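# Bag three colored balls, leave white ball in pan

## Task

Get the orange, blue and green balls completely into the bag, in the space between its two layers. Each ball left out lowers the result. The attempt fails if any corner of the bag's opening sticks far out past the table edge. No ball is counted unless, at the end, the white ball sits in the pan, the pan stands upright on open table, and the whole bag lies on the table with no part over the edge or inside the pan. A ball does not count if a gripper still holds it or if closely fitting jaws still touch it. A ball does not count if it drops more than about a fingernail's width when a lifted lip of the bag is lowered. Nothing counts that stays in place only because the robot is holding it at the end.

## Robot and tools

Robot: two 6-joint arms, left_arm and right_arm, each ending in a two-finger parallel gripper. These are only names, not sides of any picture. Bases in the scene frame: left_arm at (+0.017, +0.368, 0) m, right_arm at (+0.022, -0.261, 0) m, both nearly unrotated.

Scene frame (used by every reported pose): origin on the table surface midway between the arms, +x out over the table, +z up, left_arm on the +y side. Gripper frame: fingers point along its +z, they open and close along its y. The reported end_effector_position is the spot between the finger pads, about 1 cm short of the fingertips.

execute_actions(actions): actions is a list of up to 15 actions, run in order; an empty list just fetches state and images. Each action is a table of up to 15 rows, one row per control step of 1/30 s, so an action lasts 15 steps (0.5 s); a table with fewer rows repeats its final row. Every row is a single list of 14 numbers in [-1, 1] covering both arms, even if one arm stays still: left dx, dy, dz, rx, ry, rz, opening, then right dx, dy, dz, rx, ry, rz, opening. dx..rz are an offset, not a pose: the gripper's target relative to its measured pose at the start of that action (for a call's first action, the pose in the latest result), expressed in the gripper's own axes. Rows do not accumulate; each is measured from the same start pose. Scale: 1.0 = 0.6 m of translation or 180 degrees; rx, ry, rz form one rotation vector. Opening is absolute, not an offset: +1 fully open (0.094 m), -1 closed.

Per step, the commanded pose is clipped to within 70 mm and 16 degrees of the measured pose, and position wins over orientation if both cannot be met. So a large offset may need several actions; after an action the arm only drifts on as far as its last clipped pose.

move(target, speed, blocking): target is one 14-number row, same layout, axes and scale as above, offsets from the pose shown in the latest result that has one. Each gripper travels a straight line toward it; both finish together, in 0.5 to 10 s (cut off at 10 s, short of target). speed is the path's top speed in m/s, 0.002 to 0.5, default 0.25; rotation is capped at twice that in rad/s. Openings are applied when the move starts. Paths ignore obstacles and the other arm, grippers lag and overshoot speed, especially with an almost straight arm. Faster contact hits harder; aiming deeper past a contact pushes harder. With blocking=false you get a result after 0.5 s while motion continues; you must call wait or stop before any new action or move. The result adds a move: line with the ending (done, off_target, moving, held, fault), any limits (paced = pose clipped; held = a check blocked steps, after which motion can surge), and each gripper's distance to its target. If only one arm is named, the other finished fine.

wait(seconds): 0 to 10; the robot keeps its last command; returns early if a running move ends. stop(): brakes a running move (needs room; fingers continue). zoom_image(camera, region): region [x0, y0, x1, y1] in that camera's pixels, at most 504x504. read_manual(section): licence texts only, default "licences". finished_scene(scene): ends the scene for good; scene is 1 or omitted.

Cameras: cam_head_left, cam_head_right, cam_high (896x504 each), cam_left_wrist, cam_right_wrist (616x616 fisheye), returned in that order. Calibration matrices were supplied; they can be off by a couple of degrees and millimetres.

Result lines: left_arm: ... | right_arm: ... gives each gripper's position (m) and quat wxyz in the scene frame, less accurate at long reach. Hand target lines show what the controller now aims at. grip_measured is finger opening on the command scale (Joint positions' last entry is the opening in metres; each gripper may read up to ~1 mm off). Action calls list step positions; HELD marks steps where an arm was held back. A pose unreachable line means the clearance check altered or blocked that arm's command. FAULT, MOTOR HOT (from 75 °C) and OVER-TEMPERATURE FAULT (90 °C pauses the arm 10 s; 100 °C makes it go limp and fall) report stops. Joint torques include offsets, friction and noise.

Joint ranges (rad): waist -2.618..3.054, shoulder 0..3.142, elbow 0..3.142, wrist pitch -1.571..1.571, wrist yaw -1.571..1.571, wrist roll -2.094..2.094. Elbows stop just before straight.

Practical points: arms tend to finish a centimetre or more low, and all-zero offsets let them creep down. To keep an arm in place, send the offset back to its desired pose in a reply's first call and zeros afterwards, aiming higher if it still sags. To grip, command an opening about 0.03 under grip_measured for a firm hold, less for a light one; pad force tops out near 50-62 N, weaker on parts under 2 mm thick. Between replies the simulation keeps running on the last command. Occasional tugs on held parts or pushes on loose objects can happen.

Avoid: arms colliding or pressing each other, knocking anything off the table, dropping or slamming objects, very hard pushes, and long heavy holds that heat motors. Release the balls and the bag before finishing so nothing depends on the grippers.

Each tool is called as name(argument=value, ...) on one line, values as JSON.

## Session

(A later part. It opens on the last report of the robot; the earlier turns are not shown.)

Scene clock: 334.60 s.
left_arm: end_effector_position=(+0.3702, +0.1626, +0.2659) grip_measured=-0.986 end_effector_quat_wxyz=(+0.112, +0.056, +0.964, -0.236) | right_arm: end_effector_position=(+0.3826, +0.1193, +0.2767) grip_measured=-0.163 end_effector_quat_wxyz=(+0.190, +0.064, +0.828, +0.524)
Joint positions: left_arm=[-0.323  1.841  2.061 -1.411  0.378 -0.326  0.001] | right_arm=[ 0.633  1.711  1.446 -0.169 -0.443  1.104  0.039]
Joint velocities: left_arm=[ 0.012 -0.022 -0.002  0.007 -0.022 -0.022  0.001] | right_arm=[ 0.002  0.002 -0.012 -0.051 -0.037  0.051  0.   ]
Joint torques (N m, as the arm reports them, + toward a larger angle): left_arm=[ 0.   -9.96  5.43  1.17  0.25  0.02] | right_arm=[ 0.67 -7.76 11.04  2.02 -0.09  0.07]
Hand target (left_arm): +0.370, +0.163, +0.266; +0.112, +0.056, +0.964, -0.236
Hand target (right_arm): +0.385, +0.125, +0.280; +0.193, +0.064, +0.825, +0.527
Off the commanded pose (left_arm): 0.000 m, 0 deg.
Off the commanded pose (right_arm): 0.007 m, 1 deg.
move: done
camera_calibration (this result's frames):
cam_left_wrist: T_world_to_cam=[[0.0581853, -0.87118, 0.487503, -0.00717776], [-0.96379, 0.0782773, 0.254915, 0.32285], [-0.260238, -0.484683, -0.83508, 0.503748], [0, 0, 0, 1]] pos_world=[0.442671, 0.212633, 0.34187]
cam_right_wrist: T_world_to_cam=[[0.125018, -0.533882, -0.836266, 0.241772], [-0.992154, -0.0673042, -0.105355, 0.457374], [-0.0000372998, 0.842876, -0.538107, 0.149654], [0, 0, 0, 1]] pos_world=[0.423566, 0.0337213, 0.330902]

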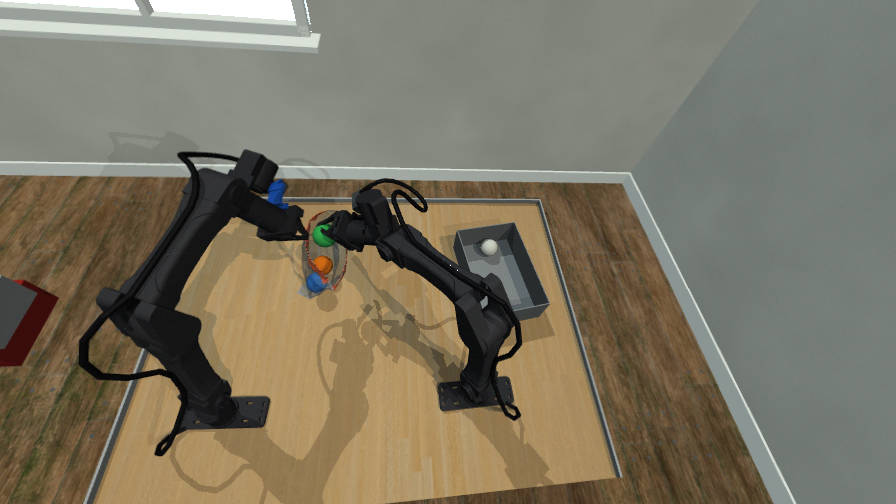

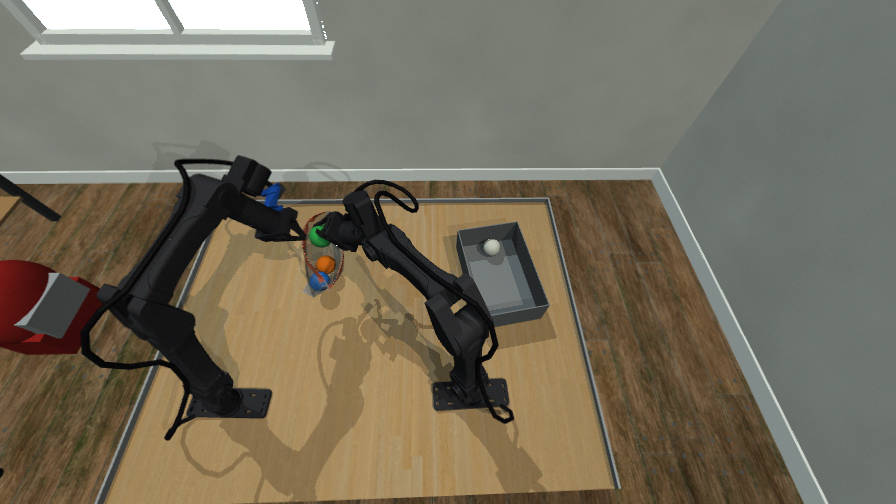

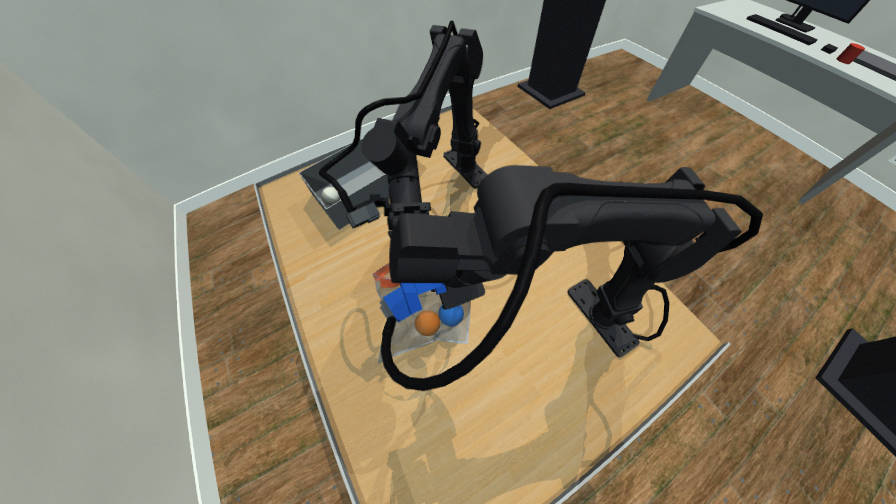

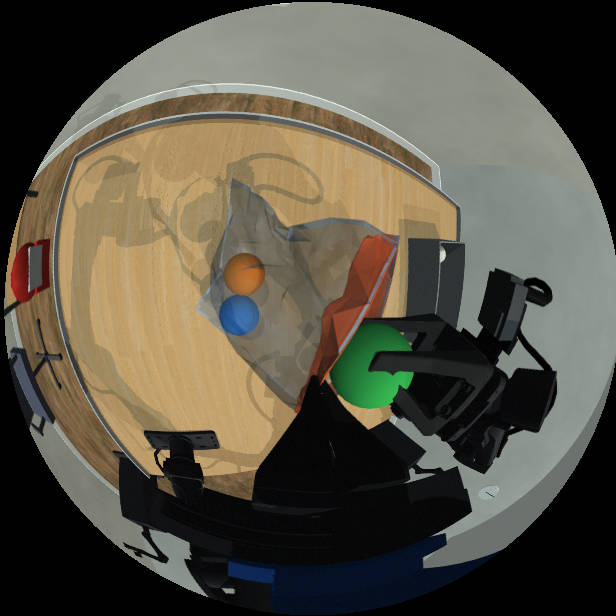

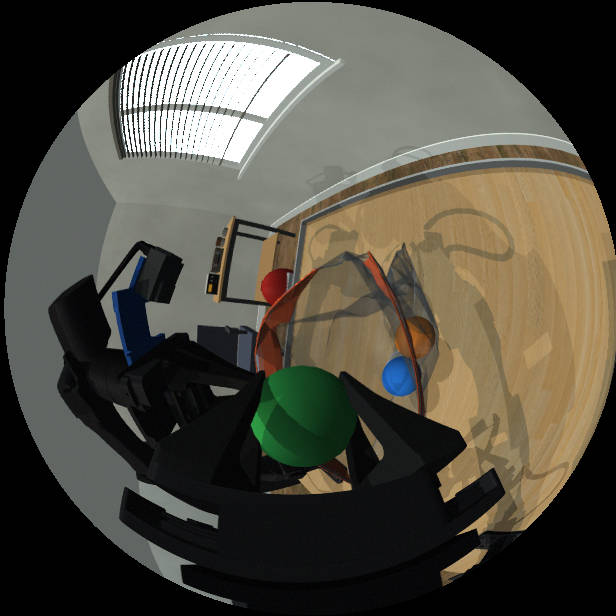

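move(target=[0,0,0,0,0,0,-1, 0.02,-0.035,0.03,0,0,0,-0.21], speed=0.02)

zoom_image(camera="cam_head_left", region=[240,150,440,320])

Scene clock: 336.67 s.
left_arm: end_effector_position=(+0.3702, +0.1626, +0.2659) grip_measured=-0.986 end_effector_quat_wxyz=(+0.112, +0.056, +0.964, -0.236) | right_arm: end_effector_position=(+0.3810, +0.1239, +0.2635) grip_measured=-0.163 end_effector_quat_wxyz=(+0.200, +0.061, +0.822, +0.530)
Joint positions: left_arm=[-0.323  1.841  2.061 -1.411  0.378 -0.326  0.001] | right_arm=[ 0.647  1.711  1.371 -0.064 -0.427  1.109  0.039]
Joint velocities: left_arm=[-0.007 -0.002 -0.007  0.037 -0.051  0.007  0.001] | right_arm=[-0.007 -0.017  0.002 -0.022 -0.007  0.066 -0.001]
Joint torques (N m, as the arm reports them, + toward a larger angle): left_arm=[  0.   -10.04   5.46   1.16   0.25   0.02] | right_arm=[ 0.81 -7.25  7.87  2.04 -0.02  0.07]
Hand target (left_arm): +0.370, +0.163, +0.266; +0.112, +0.056, +0.964, -0.236
Hand target (right_arm): +0.381, +0.128, +0.248; +0.190, +0.064, +0.828, +0.524
Off the commanded pose (left_arm): 0.000 m, 0 deg.
Off the commanded pose (right_arm): 0.016 m, 2 deg.
move: off_target (right_arm)
camera_calibration (this result's frames):
cam_left_wrist: T_world_to_cam=[[0.0581853, -0.87118, 0.487503, -0.00717776], [-0.96379, 0.0782773, 0.254915, 0.32285], [-0.260238, -0.484683, -0.83508, 0.503748], [0, 0, 0, 1]] pos_world=[0.442671, 0.212633, 0.34187]
cam_right_wrist: T_world_to_cam=[[0.142967, -0.521312, -0.841305, 0.226315], [-0.989632, -0.0634925, -0.12883, 0.459404], [0.0137437, 0.851001, -0.524984, 0.128879], [0, 0, 0, 1]] pos_world=[0.420514, 0.0374732, 0.317244]

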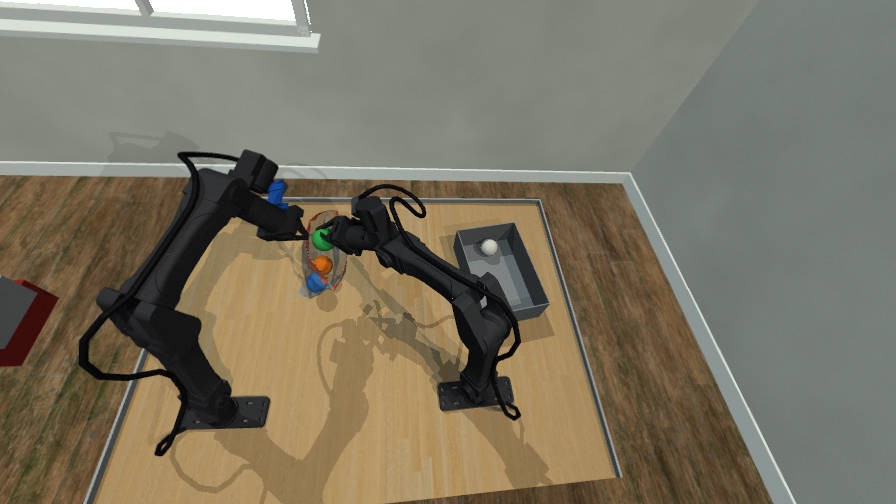

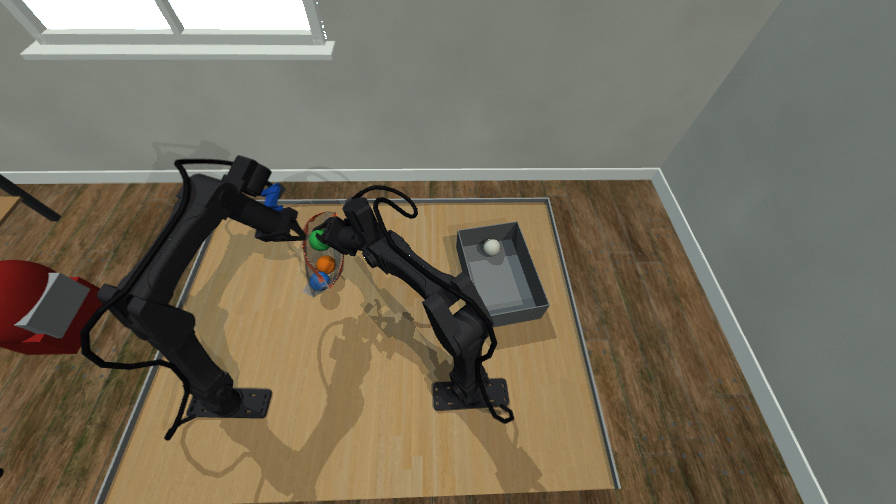

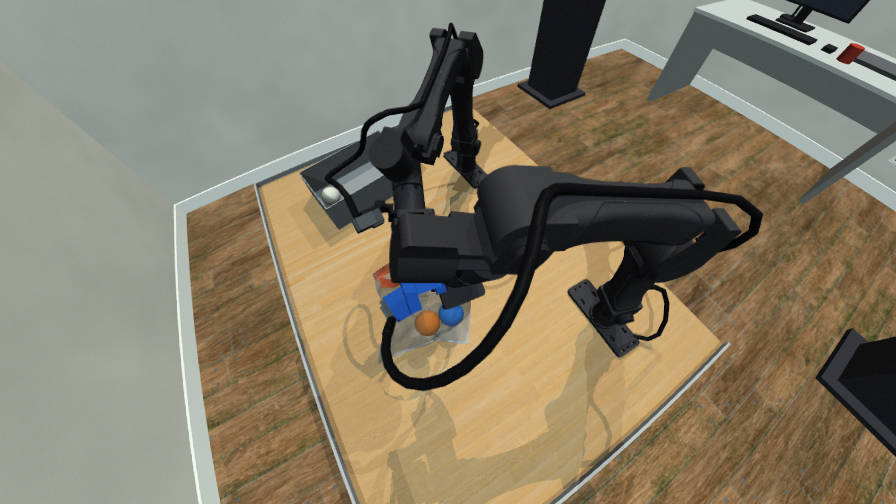

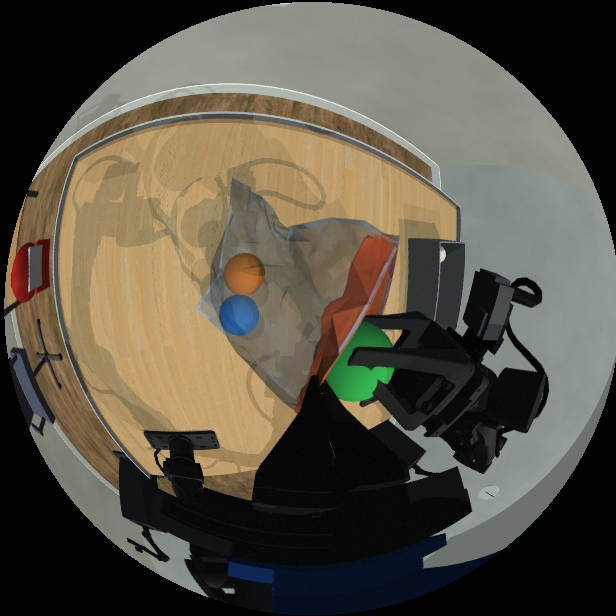

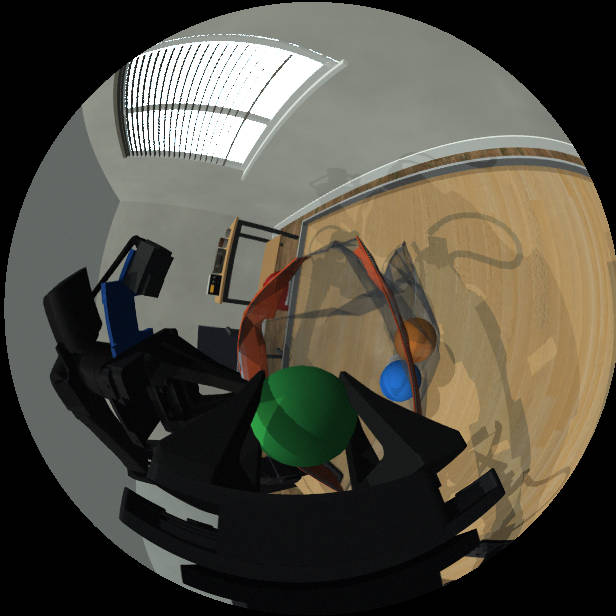

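Region (240, 150, 440, 320) of cam_head_left's 896x504 image, scaled by 2.520, with more detail than that image has; it fills the top 428 rows of this view, and the rest is white.

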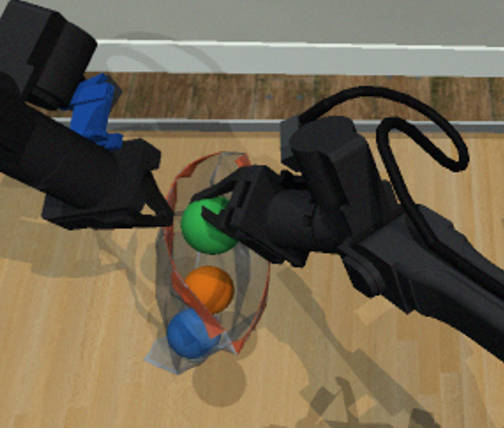

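Inside the mouth. Release.

move(target=[0,0,0,0,0,0,-1, 0,0,0,0,0,0,0.4])

move(target=[0,0,0,0,0,0,-1, 0,0.015,-0.08,0,0,0,0.5], speed=0.025)

zoom_image(camera="cam_head_left", region=[240,150,440,320])

Scene clock: 337.63 s.
left_arm: end_effector_position=(+0.3702, +0.1626, +0.2659) grip_measured=-0.986 end_effector_quat_wxyz=(+0.112, +0.056, +0.964, -0.236) | right_arm: end_effector_position=(+0.3813, +0.1241, +0.2642) grip_measured=+0.399 end_effector_quat_wxyz=(+0.201, +0.060, +0.821, +0.531)
Joint positions: left_arm=[-0.323  1.841  2.061 -1.411  0.378 -0.326  0.001] | right_arm=[ 0.647  1.711  1.371 -0.061 -0.427  1.109  0.066]
Joint velocities: left_arm=[-0.002 -0.017 -0.022 -0.007 -0.007  0.022  0.   ] | right_arm=[ 0.007  0.007  0.007  0.037  0.007 -0.022  0.001]
Joint torques (N m, as the arm reports them, + toward a larger angle): left_arm=[ 0.05 -9.98  5.49  1.16  0.23  0.01] | right_arm=[ 0.06 -9.1   9.02  1.99 -0.11  0.01]
Hand target (left_arm): +0.370, +0.163, +0.266; +0.112, +0.056, +0.964, -0.237
Hand target (right_arm): +0.381, +0.124, +0.264; +0.199, +0.061, +0.822, +0.530
Off the commanded pose (left_arm): 0.000 m, 0 deg.
Off the commanded pose (right_arm): 0.001 m, 0 deg.
move: done
camera_calibration (this result's frames):
cam_left_wrist: T_world_to_cam=[[0.0581853, -0.87118, 0.487503, -0.00717776], [-0.96379, 0.0782773, 0.254915, 0.32285], [-0.260238, -0.484683, -0.83508, 0.503748], [0, 0, 0, 1]] pos_world=[0.442671, 0.212633, 0.34187]
cam_right_wrist: T_world_to_cam=[[0.144772, -0.519542, -0.842091, 0.226266], [-0.989345, -0.0627264, -0.131387, 0.460279], [0.0154399, 0.852139, -0.523088, 0.127826], [0, 0, 0, 1]] pos_world=[0.420644, 0.0375011, 0.317875]

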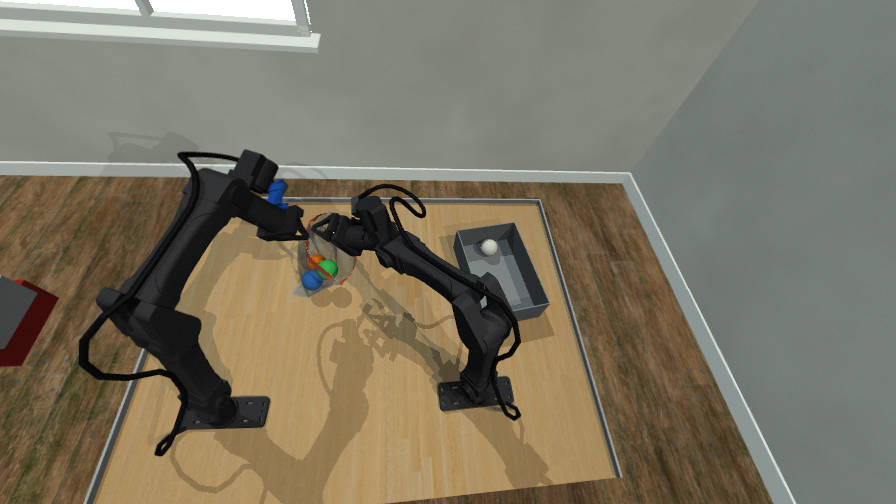

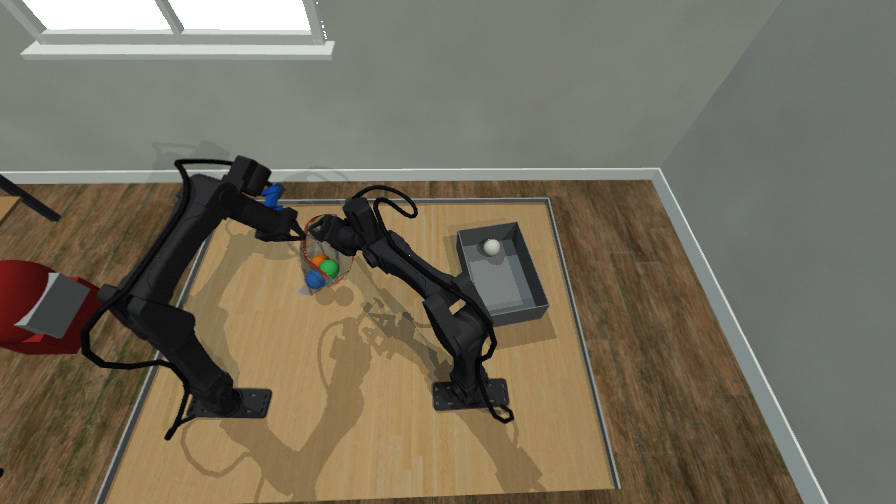

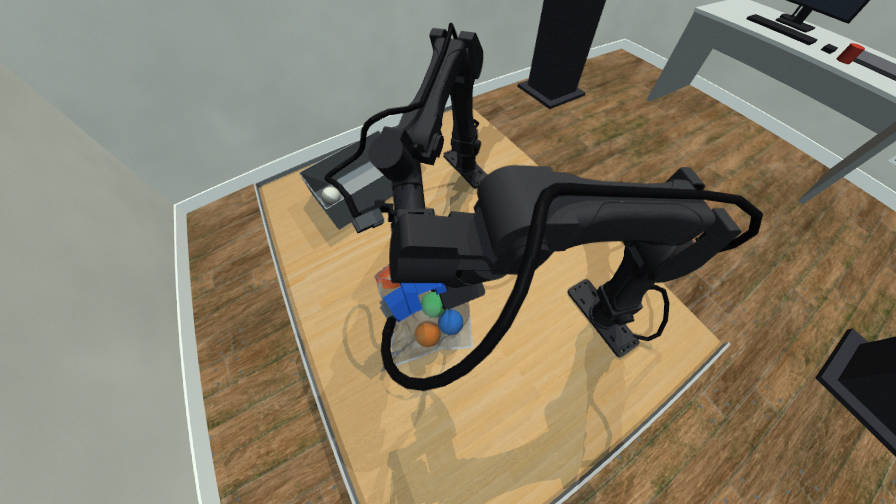

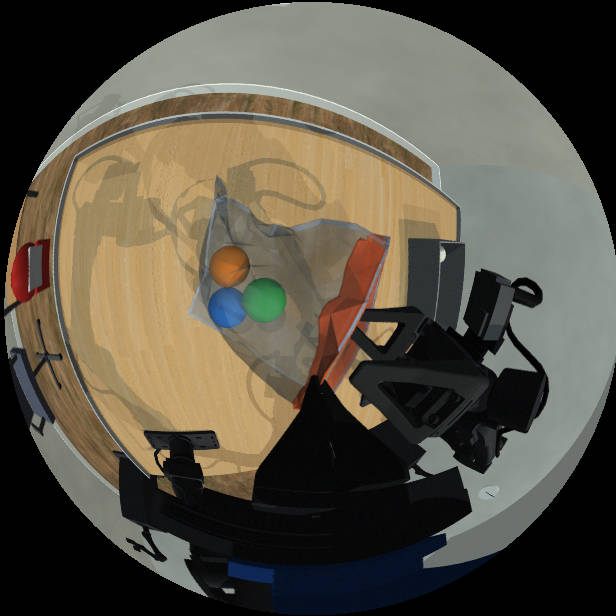

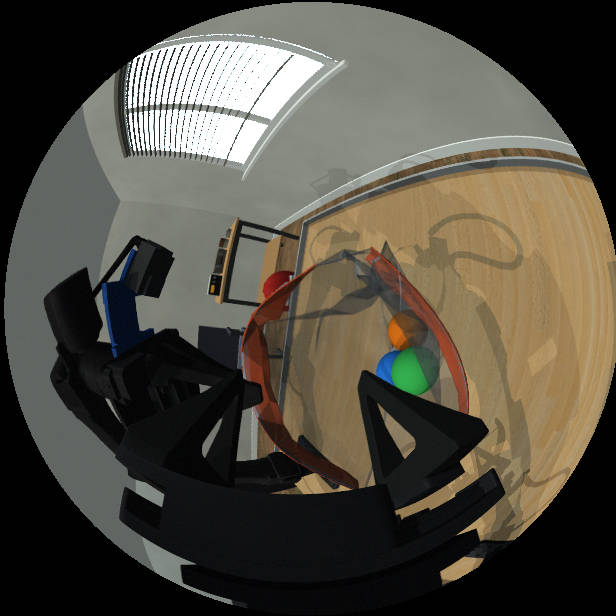

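Scene clock: 339.83 s.
left_arm: end_effector_position=(+0.3702, +0.1626, +0.2659) grip_measured=-0.986 end_effector_quat_wxyz=(+0.112, +0.056, +0.964, -0.236) | right_arm: end_effector_position=(+0.3660, +0.0946, +0.2897) grip_measured=+0.499 end_effector_quat_wxyz=(+0.201, +0.063, +0.817, +0.537)
Joint positions: left_arm=[-0.323  1.841  2.061 -1.411  0.378 -0.326  0.001] | right_arm=[ 0.607  1.587  1.328 -0.133 -0.465  1.105  0.07 ]
Joint velocities: left_arm=[-0.002  0.007  0.012 -0.007  0.022 -0.007 -0.001] | right_arm=[-0.007  0.012 -0.007 -0.022 -0.037  0.037 -0.001]
Joint torques (N m, as the arm reports them, + toward a larger angle): left_arm=[  0.01 -10.01   5.48   1.16   0.25   0.01] | right_arm=[-0.7  -9.8   7.68  1.79 -0.19 -0.15]
Hand target (left_arm): +0.370, +0.163, +0.266; +0.112, +0.056, +0.964, -0.236
Hand target (right_arm): +0.361, +0.087, +0.289; +0.201, +0.060, +0.821, +0.531
Off the commanded pose (left_arm): 0.000 m, 0 deg.
Off the commanded pose (right_arm): 0.009 m, 1 deg.
move: done
camera_calibration (this result's frames):
cam_left_wrist: T_world_to_cam=[[0.0581853, -0.87118, 0.487503, -0.00717776], [-0.96379, 0.0782773, 0.254915, 0.32285], [-0.260238, -0.484683, -0.83508, 0.503748], [0, 0, 0, 1]] pos_world=[0.442671, 0.212633, 0.34187]
cam_right_wrist: T_world_to_cam=[[0.143956, -0.507826, -0.849346, 0.2359], [-0.989407, -0.0576089, -0.13325, 0.446729], [0.0187382, 0.859531, -0.51074, 0.160997], [0, 0, 0, 1]] pos_world=[0.405021, 0.00714923, 0.342115]

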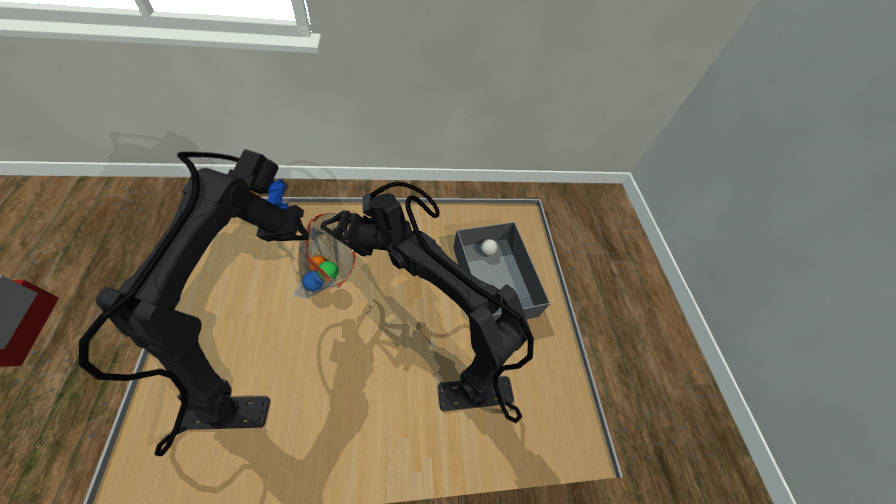

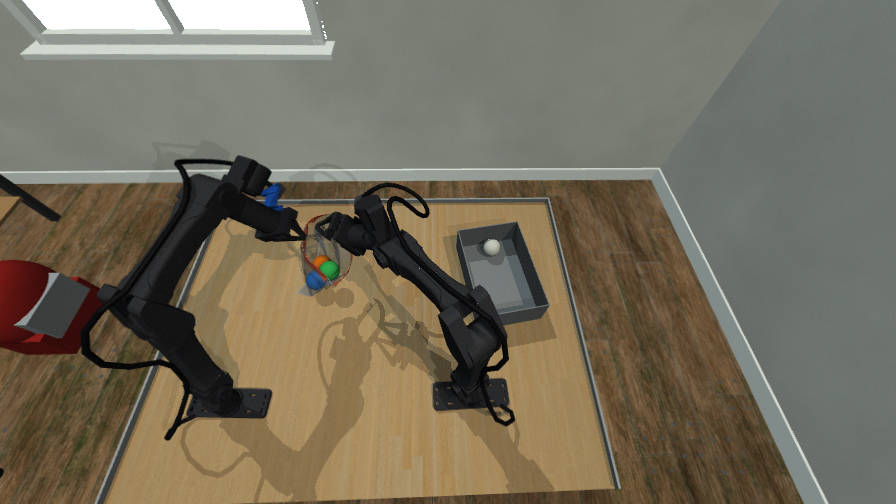

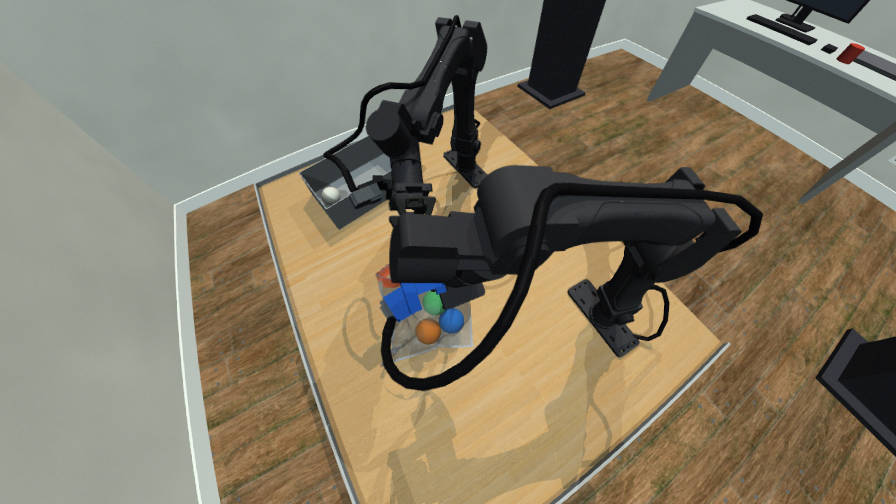

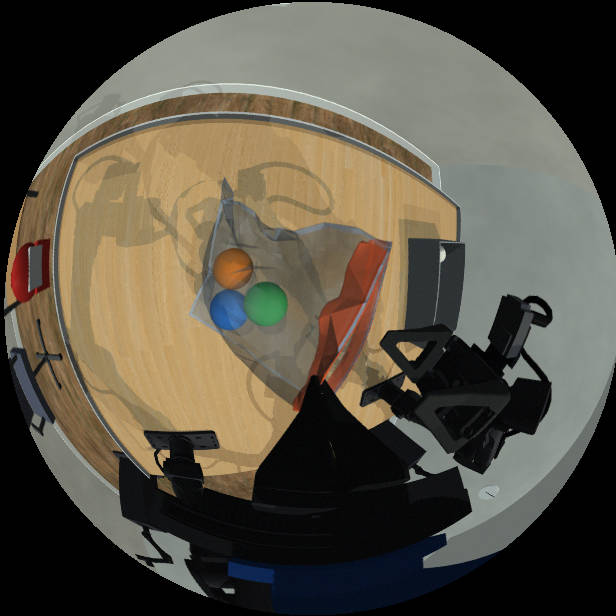

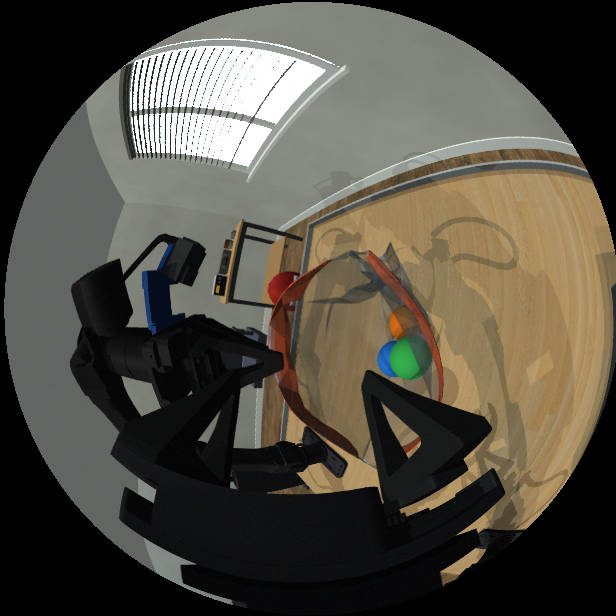

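Region (240, 150, 440, 320) of cam_head_left's 896x504 image, scaled by 2.520, with more detail than that image has; it fills the top 428 rows of this view, and the rest is white.

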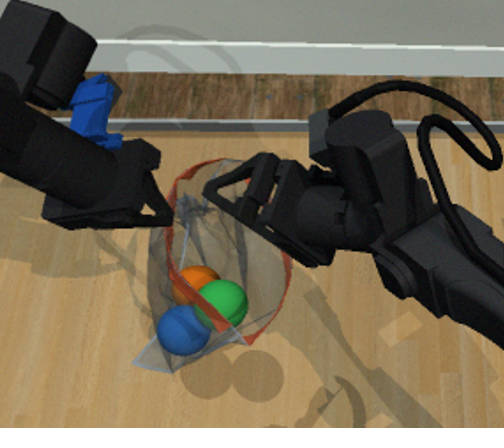

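move(target=[0,0,0,0,0,0,-1, -0.05,-0.1,-0.5,0.364,0.139,-0.043,0.5], speed=0.15)

zoom_image(camera="cam_head_left", region=[240,150,440,320])

Scene clock: 345.23 s.
left_arm: end_effector_position=(+0.3702, +0.1626, +0.2659) grip_measured=-0.986 end_effector_quat_wxyz=(+0.112, +0.056, +0.964, -0.236) | right_arm: end_effector_position=(+0.2918, -0.1951, +0.3476) grip_measured=+0.499 end_effector_quat_wxyz=(+0.270, +0.020, +0.960, +0.073)
Joint positions: left_arm=[-0.323  1.841  2.061 -1.411  0.378 -0.326  0.001] | right_arm=[ 0.203  1.374  1.927 -1.559 -0.005  0.277  0.07 ]
Joint velocities: left_arm=[-0.007 -0.002 -0.002  0.022  0.081  0.037  0.001] | right_arm=[-0.007  0.002 -0.007 -0.007  0.022 -0.022 -0.001]
Joint torques (N m, as the arm reports them, + toward a larger angle): left_arm=[ -0.02 -10.01   5.6    1.17   0.25   0.02] | right_arm=[ 0.78 -5.11  4.89  1.33  0.06 -0.06]
Hand target (left_arm): +0.370, +0.163, +0.266; +0.112, +0.056, +0.964, -0.236
Hand target (right_arm): +0.282, -0.197, +0.346; +0.266, +0.011, +0.962, +0.066
Off the commanded pose (left_arm): 0.000 m, 0 deg.
Off the commanded pose (right_arm): 0.011 m, 33 deg; orientation clipped at the last step of the last action.
joint sent to its limit (right arm) — the command would take joint 4 (wrist pitch) past its lower limit, so that joint was sent only as far as its limit.
move: off_target (right_arm); limits=paced
camera_calibration (this result's frames):
cam_left_wrist: T_world_to_cam=[[0.0581853, -0.87118, 0.487503, -0.00717776], [-0.96379, 0.0782773, 0.254915, 0.32285], [-0.260238, -0.484683, -0.83508, 0.503748], [0, 0, 0, 1]] pos_world=[0.442671, 0.212633, 0.34187]
cam_right_wrist: T_world_to_cam=[[0.0168616, -0.998977, -0.0419674, -0.190726], [-0.989677, -0.0107006, -0.142919, 0.376977], [0.142323, 0.043944, -0.988844, 0.41199], [0, 0, 0, 1]] pos_world=[0.317665, -0.204601, 0.453267]

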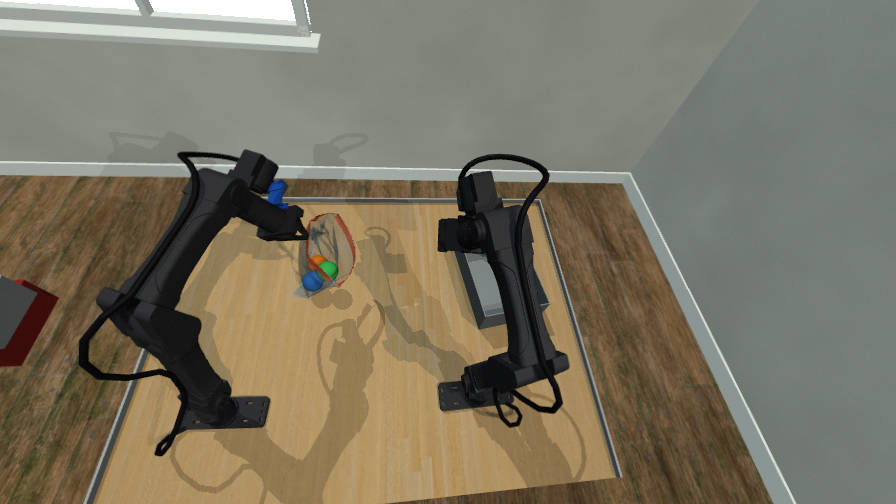

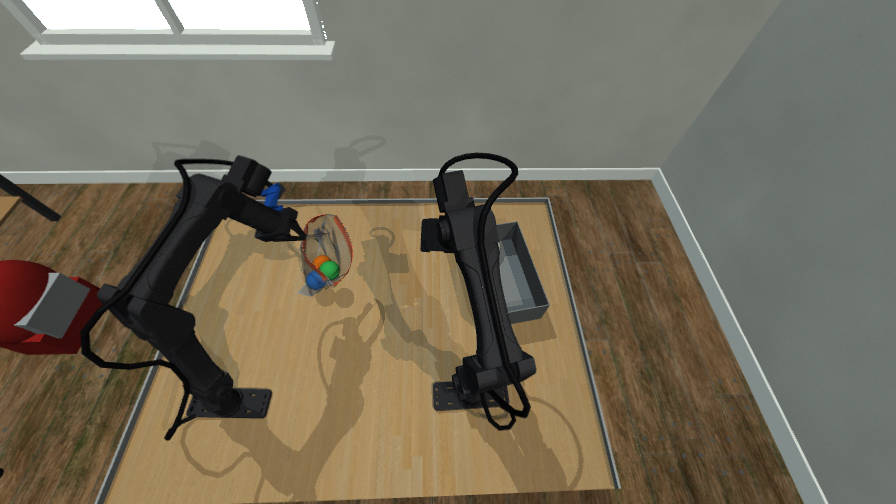

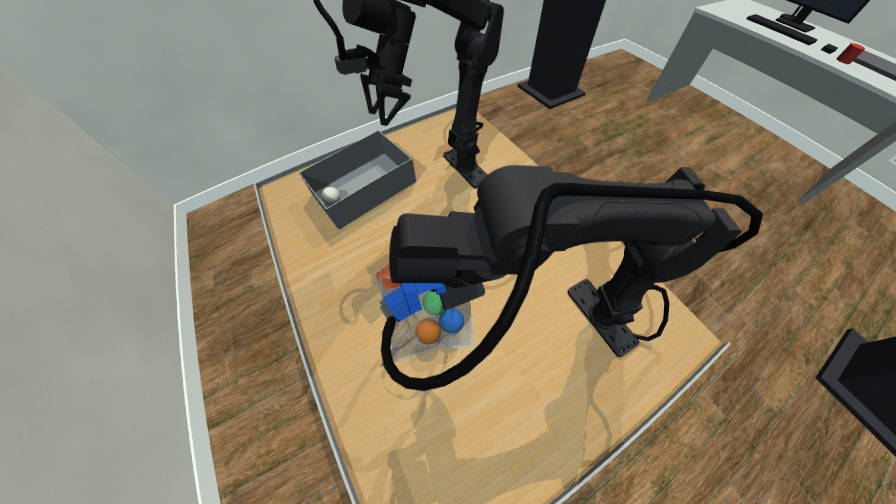

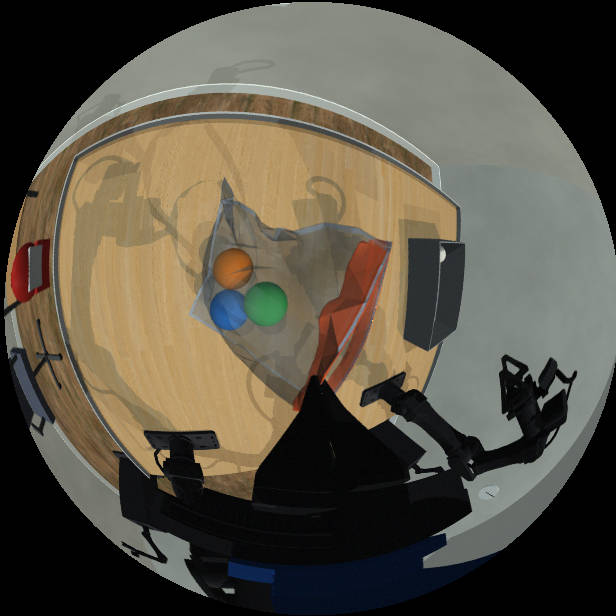

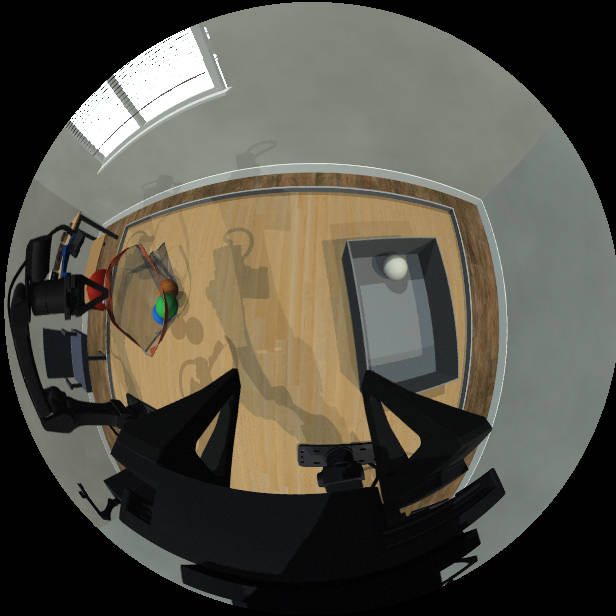

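Region (240, 150, 440, 320) of cam_head_left's 896x504 image, scaled by 2.520, with more detail than that image has; it fills the top 428 rows of this view, and the rest is white.

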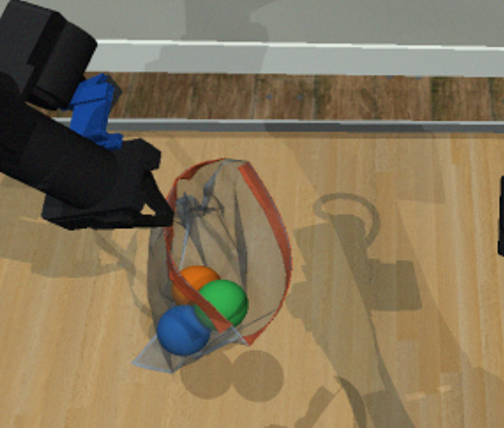

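move(target=[0.03,0.015,0.139,0,0,0,-1, 0,0,0,0,0,0,0.5], speed=0.03)

zoom_image(camera="cam_head_left", region=[240,150,440,320])

Scene clock: 349.40 s.
left_arm: end_effector_position=(+0.3713, +0.1356, +0.1784) grip_measured=-0.986 end_effector_quat_wxyz=(+0.096, +0.050, +0.966, -0.234) | right_arm: end_effector_position=(+0.2920, -0.1956, +0.3476) grip_measured=+0.499 end_effector_quat_wxyz=(+0.270, +0.020, +0.960, +0.071)
Joint positions: left_arm=[-0.39   1.807  1.662 -1.051  0.358 -0.4    0.001] | right_arm=[ 0.204  1.374  1.927 -1.559 -0.     0.276  0.07 ]
Joint velocities: left_arm=[-0.002 -0.002 -0.002 -0.007 -0.051  0.051  0.001] | right_arm=[ 0.002 -0.002 -0.007 -0.022 -0.037 -0.066  0.001]
Joint torques (N m, as the arm reports them, + toward a larger angle): left_arm=[ -0.79 -12.79   5.02   1.39   0.14   0.02] | right_arm=[-0.03 -3.38  6.32  1.48 -0.06  0.01]
Hand target (left_arm): +0.369, +0.134, +0.185; +0.111, +0.056, +0.964, -0.237
Hand target (right_arm): +0.292, -0.195, +0.348; +0.270, +0.020, +0.960, +0.073
Off the commanded pose (left_arm): 0.008 m, 2 deg.
Off the commanded pose (right_arm): 0.001 m, 0 deg.
move: done
camera_calibration (this result's frames):
cam_left_wrist: T_world_to_cam=[[0.0768905, -0.874044, 0.479724, 0.00674103], [-0.955474, 0.0728816, 0.285933, 0.340408], [-0.284881, -0.480349, -0.829523, 0.425422], [0, 0, 0, 1]] pos_world=[0.445927, 0.185433, 0.252329]
cam_right_wrist: T_world_to_cam=[[0.0160344, -0.999169, -0.0374844, -0.192632], [-0.989533, -0.0104803, -0.143927, 0.377452], [0.143415, 0.0393998, -0.988878, 0.410797], [0, 0, 0, 1]] pos_world=[0.317675, -0.204701, 0.453334]

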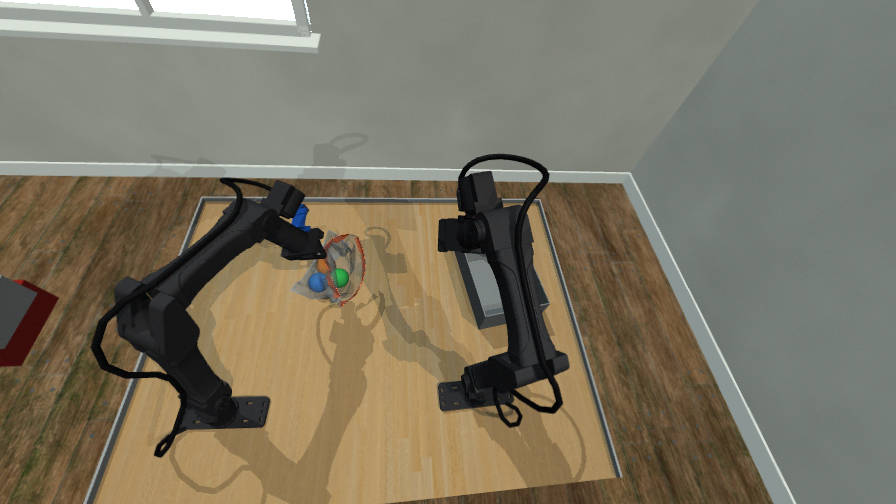

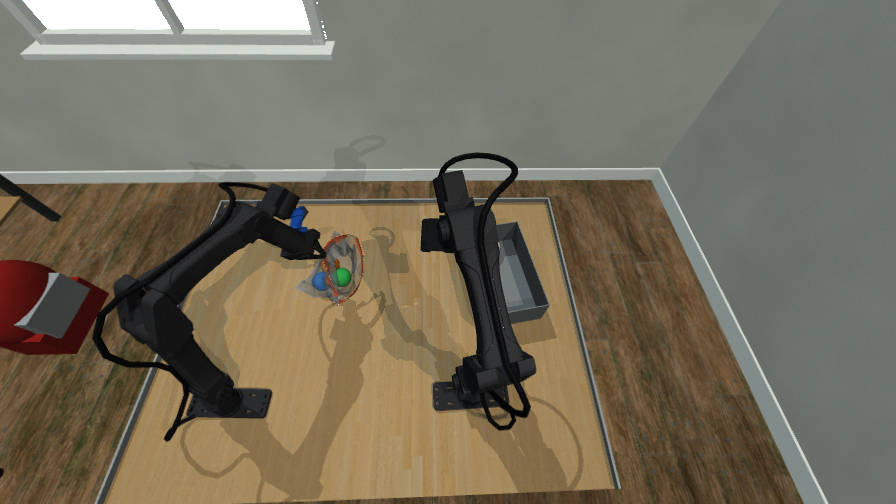

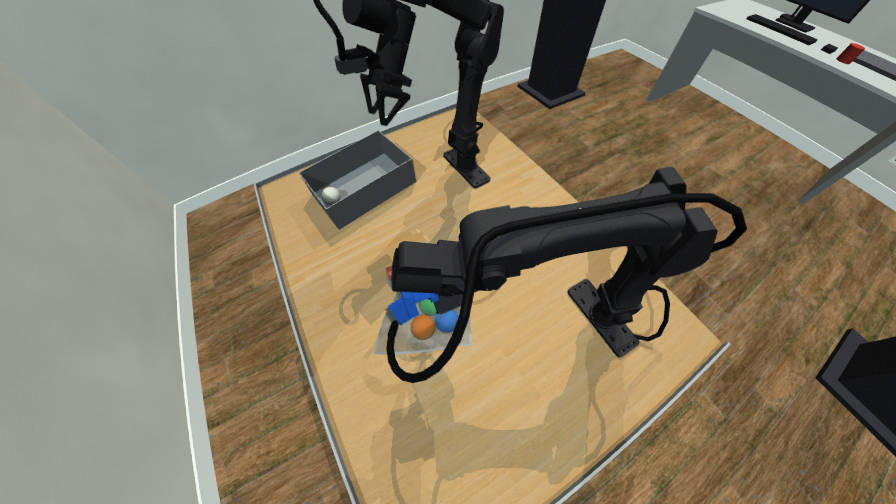

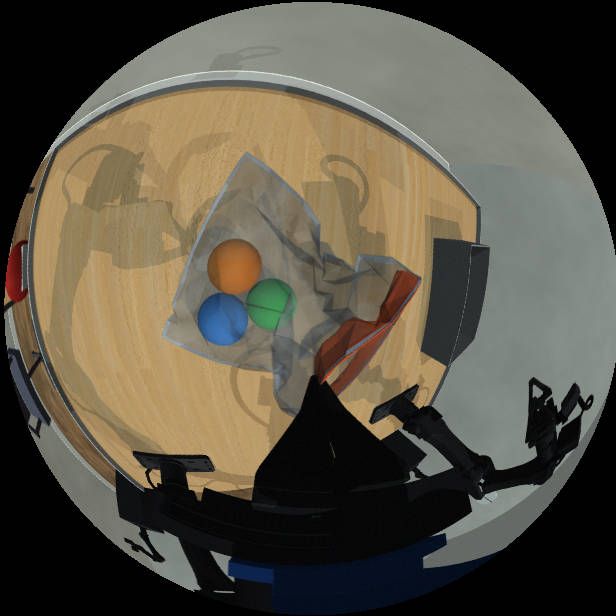

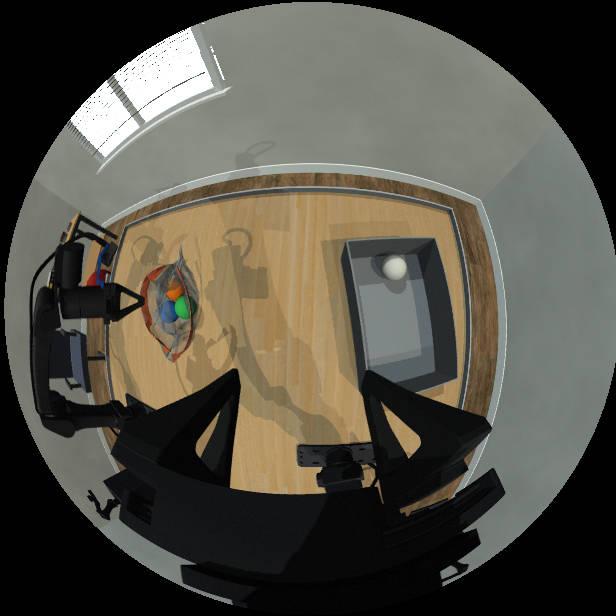

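Region (240, 150, 440, 320) of cam_head_left's 896x504 image, scaled by 2.520, with more detail than that image has; it fills the top 428 rows of this view, and the rest is white.

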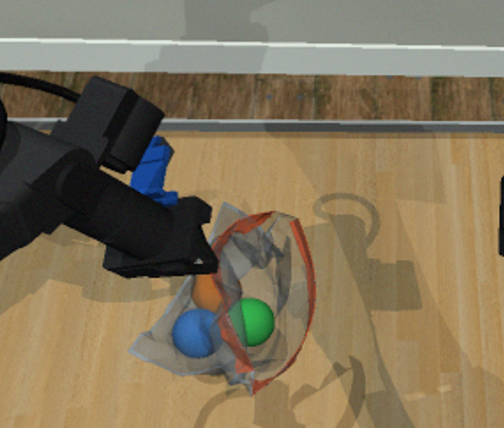

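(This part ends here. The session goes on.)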